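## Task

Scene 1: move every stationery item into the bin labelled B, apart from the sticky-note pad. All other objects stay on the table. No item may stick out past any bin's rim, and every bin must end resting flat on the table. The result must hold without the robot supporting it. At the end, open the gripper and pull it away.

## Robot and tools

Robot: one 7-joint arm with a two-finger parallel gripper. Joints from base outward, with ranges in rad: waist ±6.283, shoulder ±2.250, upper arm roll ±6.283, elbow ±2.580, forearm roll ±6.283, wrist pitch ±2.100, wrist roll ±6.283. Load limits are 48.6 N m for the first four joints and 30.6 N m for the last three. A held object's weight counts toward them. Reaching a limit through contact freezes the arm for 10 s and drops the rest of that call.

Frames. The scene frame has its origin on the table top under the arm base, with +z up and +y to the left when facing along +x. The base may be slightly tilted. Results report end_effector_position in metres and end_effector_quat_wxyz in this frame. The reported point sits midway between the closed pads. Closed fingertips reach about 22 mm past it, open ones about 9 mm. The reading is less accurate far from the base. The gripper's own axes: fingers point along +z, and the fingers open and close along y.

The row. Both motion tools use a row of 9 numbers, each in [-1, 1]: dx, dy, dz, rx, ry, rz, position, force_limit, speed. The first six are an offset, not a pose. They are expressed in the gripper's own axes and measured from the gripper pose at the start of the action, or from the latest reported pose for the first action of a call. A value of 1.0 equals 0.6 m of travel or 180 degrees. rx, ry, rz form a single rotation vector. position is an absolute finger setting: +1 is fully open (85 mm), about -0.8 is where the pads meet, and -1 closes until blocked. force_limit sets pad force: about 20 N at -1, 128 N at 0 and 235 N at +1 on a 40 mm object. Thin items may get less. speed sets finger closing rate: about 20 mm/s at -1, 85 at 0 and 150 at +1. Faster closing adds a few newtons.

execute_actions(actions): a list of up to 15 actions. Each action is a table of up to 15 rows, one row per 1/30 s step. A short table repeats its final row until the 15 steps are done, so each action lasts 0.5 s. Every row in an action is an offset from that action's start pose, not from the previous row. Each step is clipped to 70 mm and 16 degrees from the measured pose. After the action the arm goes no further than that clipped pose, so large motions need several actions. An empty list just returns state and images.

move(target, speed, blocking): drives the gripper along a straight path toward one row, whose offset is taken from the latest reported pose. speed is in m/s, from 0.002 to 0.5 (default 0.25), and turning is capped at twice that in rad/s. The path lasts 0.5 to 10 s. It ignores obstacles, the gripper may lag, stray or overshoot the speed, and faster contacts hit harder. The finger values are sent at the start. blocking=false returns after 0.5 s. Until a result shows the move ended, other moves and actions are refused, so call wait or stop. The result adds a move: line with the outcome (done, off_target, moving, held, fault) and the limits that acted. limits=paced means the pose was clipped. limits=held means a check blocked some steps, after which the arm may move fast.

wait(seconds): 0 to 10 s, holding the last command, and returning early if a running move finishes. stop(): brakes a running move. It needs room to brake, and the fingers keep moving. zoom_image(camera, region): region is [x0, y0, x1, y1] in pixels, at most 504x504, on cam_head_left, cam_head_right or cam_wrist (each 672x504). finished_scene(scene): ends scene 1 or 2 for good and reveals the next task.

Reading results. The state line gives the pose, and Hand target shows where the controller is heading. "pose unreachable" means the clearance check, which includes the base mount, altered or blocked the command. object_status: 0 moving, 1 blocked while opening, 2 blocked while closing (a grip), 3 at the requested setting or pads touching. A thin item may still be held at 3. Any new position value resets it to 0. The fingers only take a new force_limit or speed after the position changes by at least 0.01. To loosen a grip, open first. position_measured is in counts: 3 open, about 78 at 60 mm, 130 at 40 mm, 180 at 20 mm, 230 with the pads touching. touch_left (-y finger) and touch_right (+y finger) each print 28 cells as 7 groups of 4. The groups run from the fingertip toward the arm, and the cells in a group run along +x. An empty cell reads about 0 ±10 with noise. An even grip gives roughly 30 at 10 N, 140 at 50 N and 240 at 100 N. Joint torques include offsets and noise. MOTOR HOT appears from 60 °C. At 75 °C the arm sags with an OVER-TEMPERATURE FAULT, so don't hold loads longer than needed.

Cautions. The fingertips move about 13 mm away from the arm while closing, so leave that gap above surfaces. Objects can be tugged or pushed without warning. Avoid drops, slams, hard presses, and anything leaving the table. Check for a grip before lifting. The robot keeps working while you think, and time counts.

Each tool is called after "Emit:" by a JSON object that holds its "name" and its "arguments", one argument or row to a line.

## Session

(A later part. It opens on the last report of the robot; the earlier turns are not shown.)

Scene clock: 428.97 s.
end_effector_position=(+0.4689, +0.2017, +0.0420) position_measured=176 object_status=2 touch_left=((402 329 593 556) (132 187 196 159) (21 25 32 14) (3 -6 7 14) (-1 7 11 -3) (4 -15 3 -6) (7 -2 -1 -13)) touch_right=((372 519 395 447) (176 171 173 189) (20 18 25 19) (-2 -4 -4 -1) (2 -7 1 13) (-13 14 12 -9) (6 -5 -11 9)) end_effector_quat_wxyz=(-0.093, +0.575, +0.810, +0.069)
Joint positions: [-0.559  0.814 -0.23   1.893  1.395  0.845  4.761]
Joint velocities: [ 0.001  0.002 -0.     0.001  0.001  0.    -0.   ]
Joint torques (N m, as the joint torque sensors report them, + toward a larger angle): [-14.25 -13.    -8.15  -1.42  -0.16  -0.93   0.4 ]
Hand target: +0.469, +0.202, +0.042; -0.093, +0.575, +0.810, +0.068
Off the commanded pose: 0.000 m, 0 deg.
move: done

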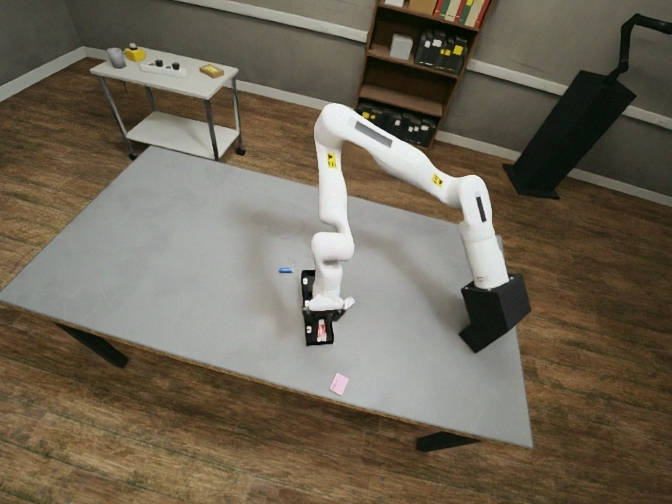

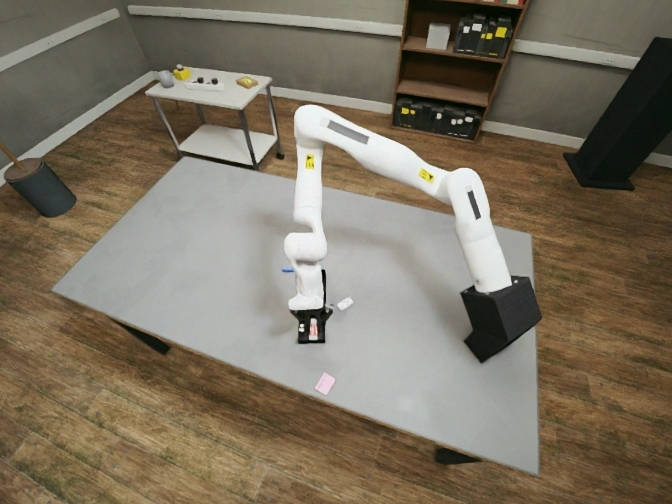

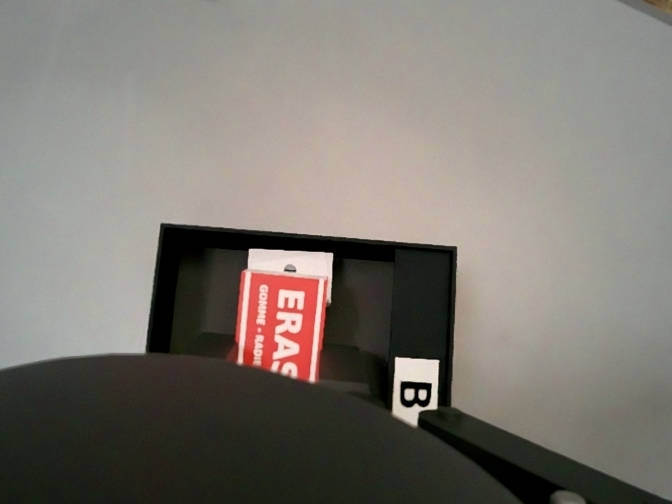

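Emit:
{"name": "move", "arguments": {
  "target": [-0.0008,0,0.0035,0,0,0,-1,-0.7,0],
  "speed": 0.02
}}

Scene clock: 432.77 s.
end_effector_position=(+0.4689, +0.2018, +0.0402) position_measured=176 object_status=2 touch_left=((413 343 592 558) (143 188 199 154) (6 21 25 18) (9 1 -8 10) (-10 -6 -4 -4) (6 -6 8 8) (-6 -5 7 8)) touch_right=((373 517 403 445) (178 171 174 183) (17 14 10 13) (5 4 -8 -3) (1 -2 -9 -1) (-5 3 3 -5) (-2 -8 -5 -3)) end_effector_quat_wxyz=(-0.093, +0.575, +0.810, +0.069)
Joint positions: [-0.556  0.817 -0.229  1.892  1.399  0.843  4.759]
Joint velocities: [-0.    -0.    -0.     0.    -0.     0.    -0.003]
Joint torques (N m, as the joint torque sensors report them, + toward a larger angle): [-13.77 -12.61  -7.85  -1.72   0.06  -0.99   0.34]
Hand target: +0.469, +0.202, +0.040; -0.093, +0.575, +0.810, +0.069
Off the commanded pose: 0.000 m, 0 deg.
move: done

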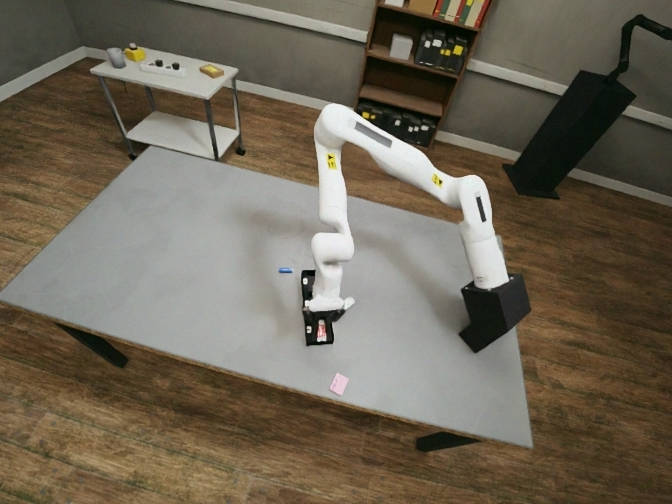

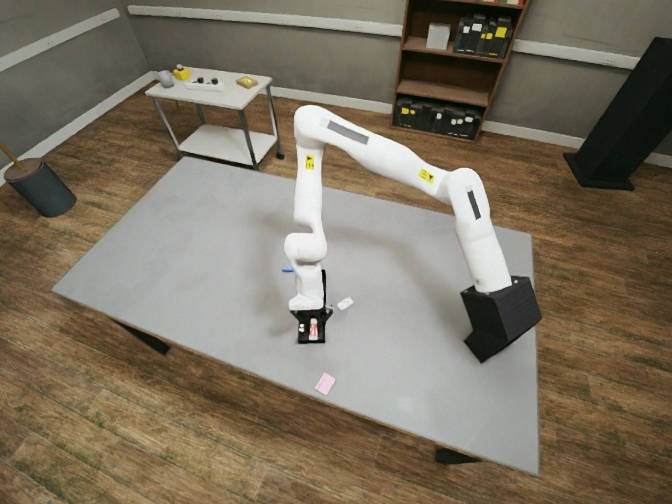

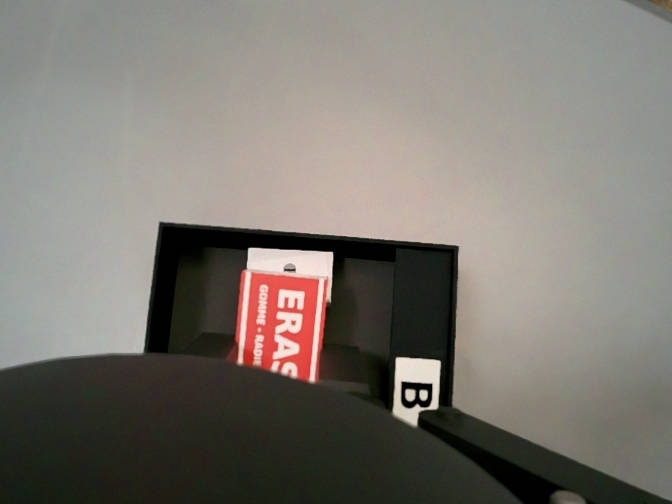

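Emit:
{"name": "execute_actions", "arguments": {
  "actions": [
    [[0,0,0,0,0,0,-0.16,-0.7,-0.5]]
  ]
}}

Scene clock: 435.33 s.
end_effector_position=(+0.4689, +0.2018, +0.0402) position_measured=149 object_status=0 touch_left=((6 -12 -4 -4) (-5 -1 -5 4) (6 -3 -2 0) (12 -1 -8 19) (-4 -3 8 7) (9 -14 15 9) (-2 -10 -1 -3)) touch_right=((4 -3 13 3) (1 7 11 -3) (1 5 -6 -14) (-8 8 3 0) (7 -6 -6 3) (0 8 12 1) (11 -8 5 4)) end_effector_quat_wxyz=(-0.093, +0.575, +0.810, +0.069)
Joint positions: [-0.557  0.817 -0.229  1.892  1.399  0.842  4.759]
Joint velocities: [-0.    -0.     0.     0.     0.001 -0.     0.002]
Joint torques (N m, as the joint torque sensors report them, + toward a larger angle): [-14.26 -12.89  -8.02  -1.54  -0.09  -0.9    0.36]
Hand target: +0.469, +0.202, +0.040; -0.093, +0.575, +0.810, +0.069
Off the commanded pose: 0.000 m, 0 deg.

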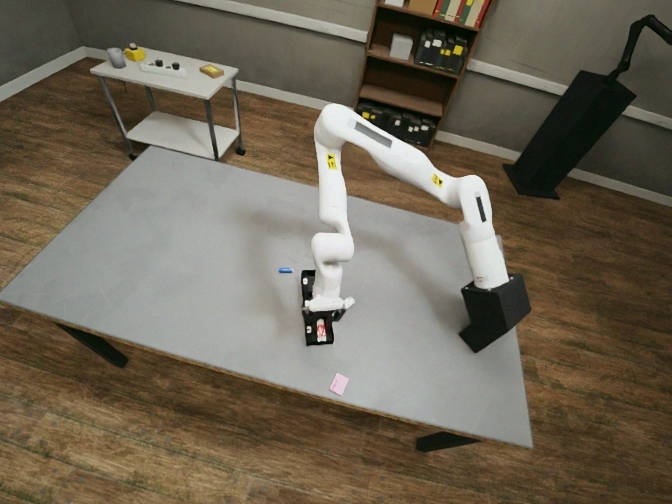

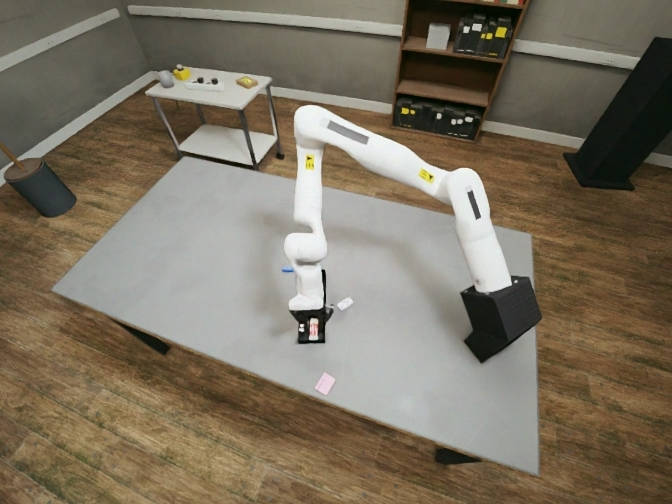

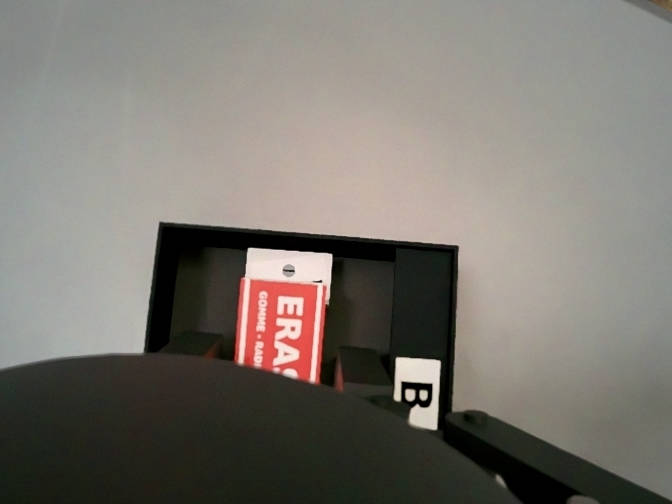

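Emit:
{"name": "move", "arguments": {
  "target": [0.045,0,-0.195,0,0,0,-0.16,-0.7,-0.5],
  "speed": 0.15
}}

Scene clock: 439.27 s.
end_effector_position=(+0.4690, +0.2012, +0.1599) position_measured=149 object_status=3 touch_left=((-7 2 -4 -1) (-9 -12 -7 -1) (-3 15 -8 -4) (6 1 3 7) (-9 7 4 -6) (-8 -13 16 12) (5 0 -5 2)) touch_right=((4 1 13 8) (3 -1 1 -12) (-1 9 -9 -3) (3 -7 -3 6) (0 -9 4 -2) (-2 3 23 5) (6 -6 -10 1)) end_effector_quat_wxyz=(-0.093, +0.576, +0.809, +0.069)
Joint positions: [-0.694  0.659 -0.339  1.88   1.144  1.037  4.863]
Joint velocities: [-0.002 -0.004 -0.005 -0.001  0.001  0.002 -0.001]
Joint torques (N m, as the joint torque sensors report them, + toward a larger angle): [-13.32 -12.12  -8.21  -3.58  -0.15  -0.88   0.41]
Hand target: +0.469, +0.201, +0.160; -0.093, +0.576, +0.809, +0.069
Off the commanded pose: 0.001 m, 0 deg.
move: done

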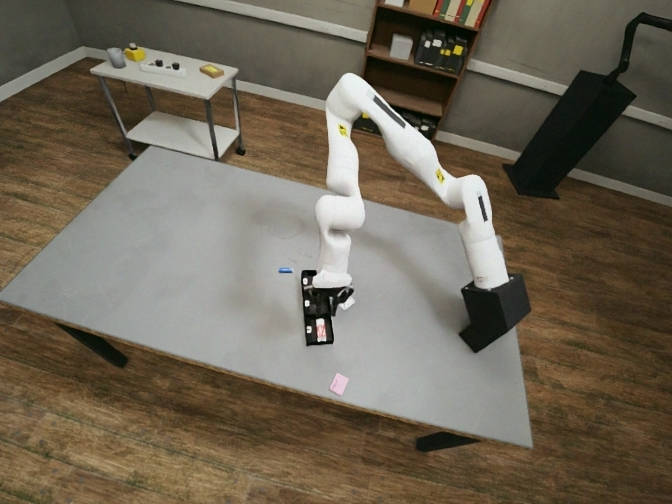

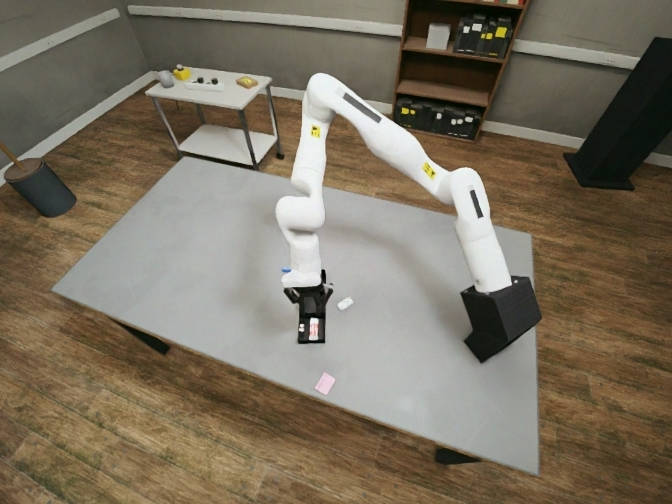

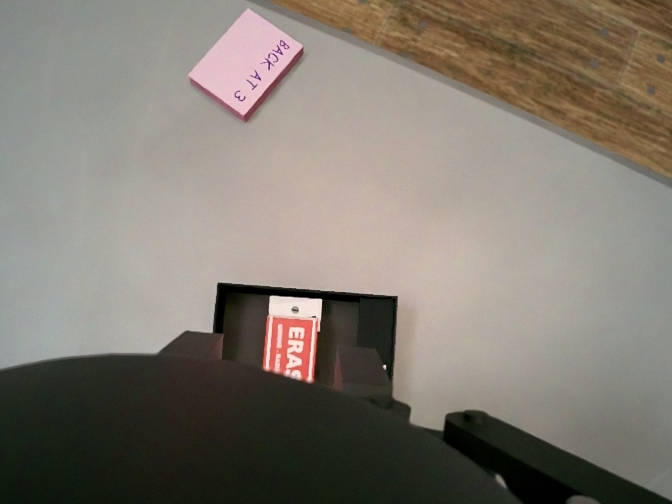

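Emit:
{"name": "zoom_image", "arguments": {
  "camera": "cam_head_left",
  "region": [265, 255, 365, 355]
}}

Region (265, 255, 365, 355) of cam_head_left's 672x504 image, scaled by 5.040, with more detail than that image has.

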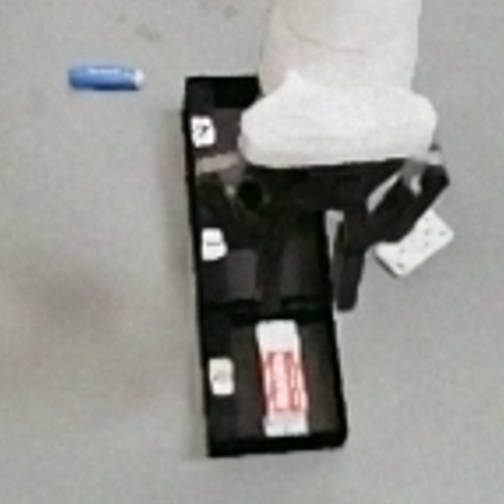

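Emit:
{"name": "move", "arguments": {
  "target": [-0.41,0.168,-0.095,0,-0.072,0,1,-0.7,0],
  "speed": 0.3
}}

Scene clock: 449.57 s.
end_effector_position=(+0.6463, -0.0055, +0.1592) position_measured=3 object_status=3 touch_left=((6 1 -3 -9) (-3 -8 -7 10) (-2 12 -1 8) (11 0 2 3) (-4 -3 1 4) (3 -10 15 3) (12 10 -5 5)) touch_right=((12 7 10 3) (6 4 -4 2) (-3 9 3 -11) (7 6 -9 0) (-5 -4 6 6) (1 -9 4 -5) (6 1 2 -5)) end_effector_quat_wxyz=(-0.000, +0.580, +0.815, +0.002)
Joint positions: [-0.464  0.41  -0.253  1.624  1.07   1.241  5.474]
Joint velocities: [ 0.002 -0.     0.003  0.    -0.001 -0.     0.   ]
Joint torques (N m, as the joint torque sensors report them, + toward a larger angle): [-12.18 -13.91  -7.69  -4.17   0.03  -0.17   0.51]
Hand target: +0.646, -0.006, +0.159; -0.000, +0.580, +0.815, +0.002
Off the commanded pose: 0.001 m, 0 deg.
move: done

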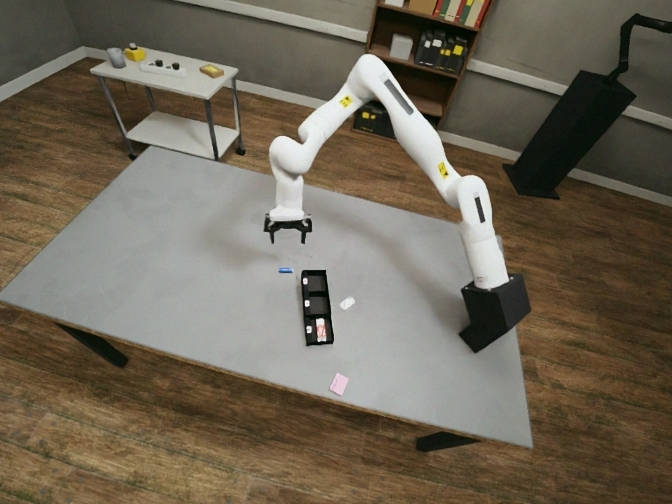

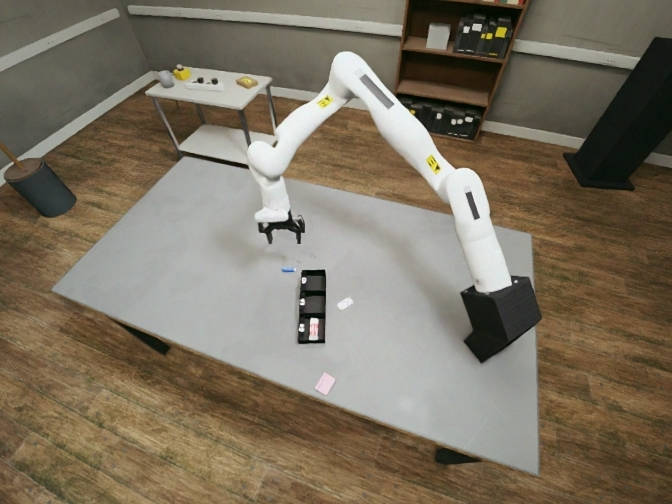

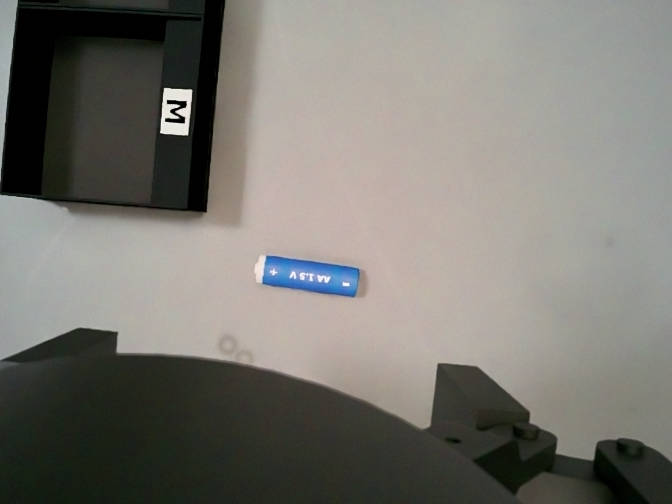

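Emit:
{"name": "zoom_image", "arguments": {
  "camera": "cam_head_right",
  "region": [270, 255, 360, 355]
}}

Region (270, 255, 360, 355) of cam_head_right's 672x504 image, scaled by 5.040, with more detail than that image has; it fills the left 454 columns of this view, and the rest is white.

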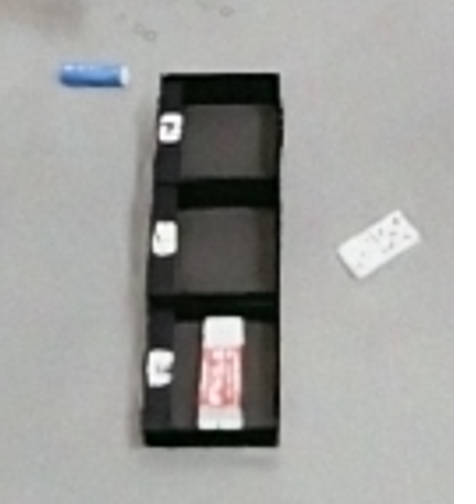

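Emit:
{"name": "finished_scene", "arguments": {
  "scene": 1
}}

The scene is finished: the task was done.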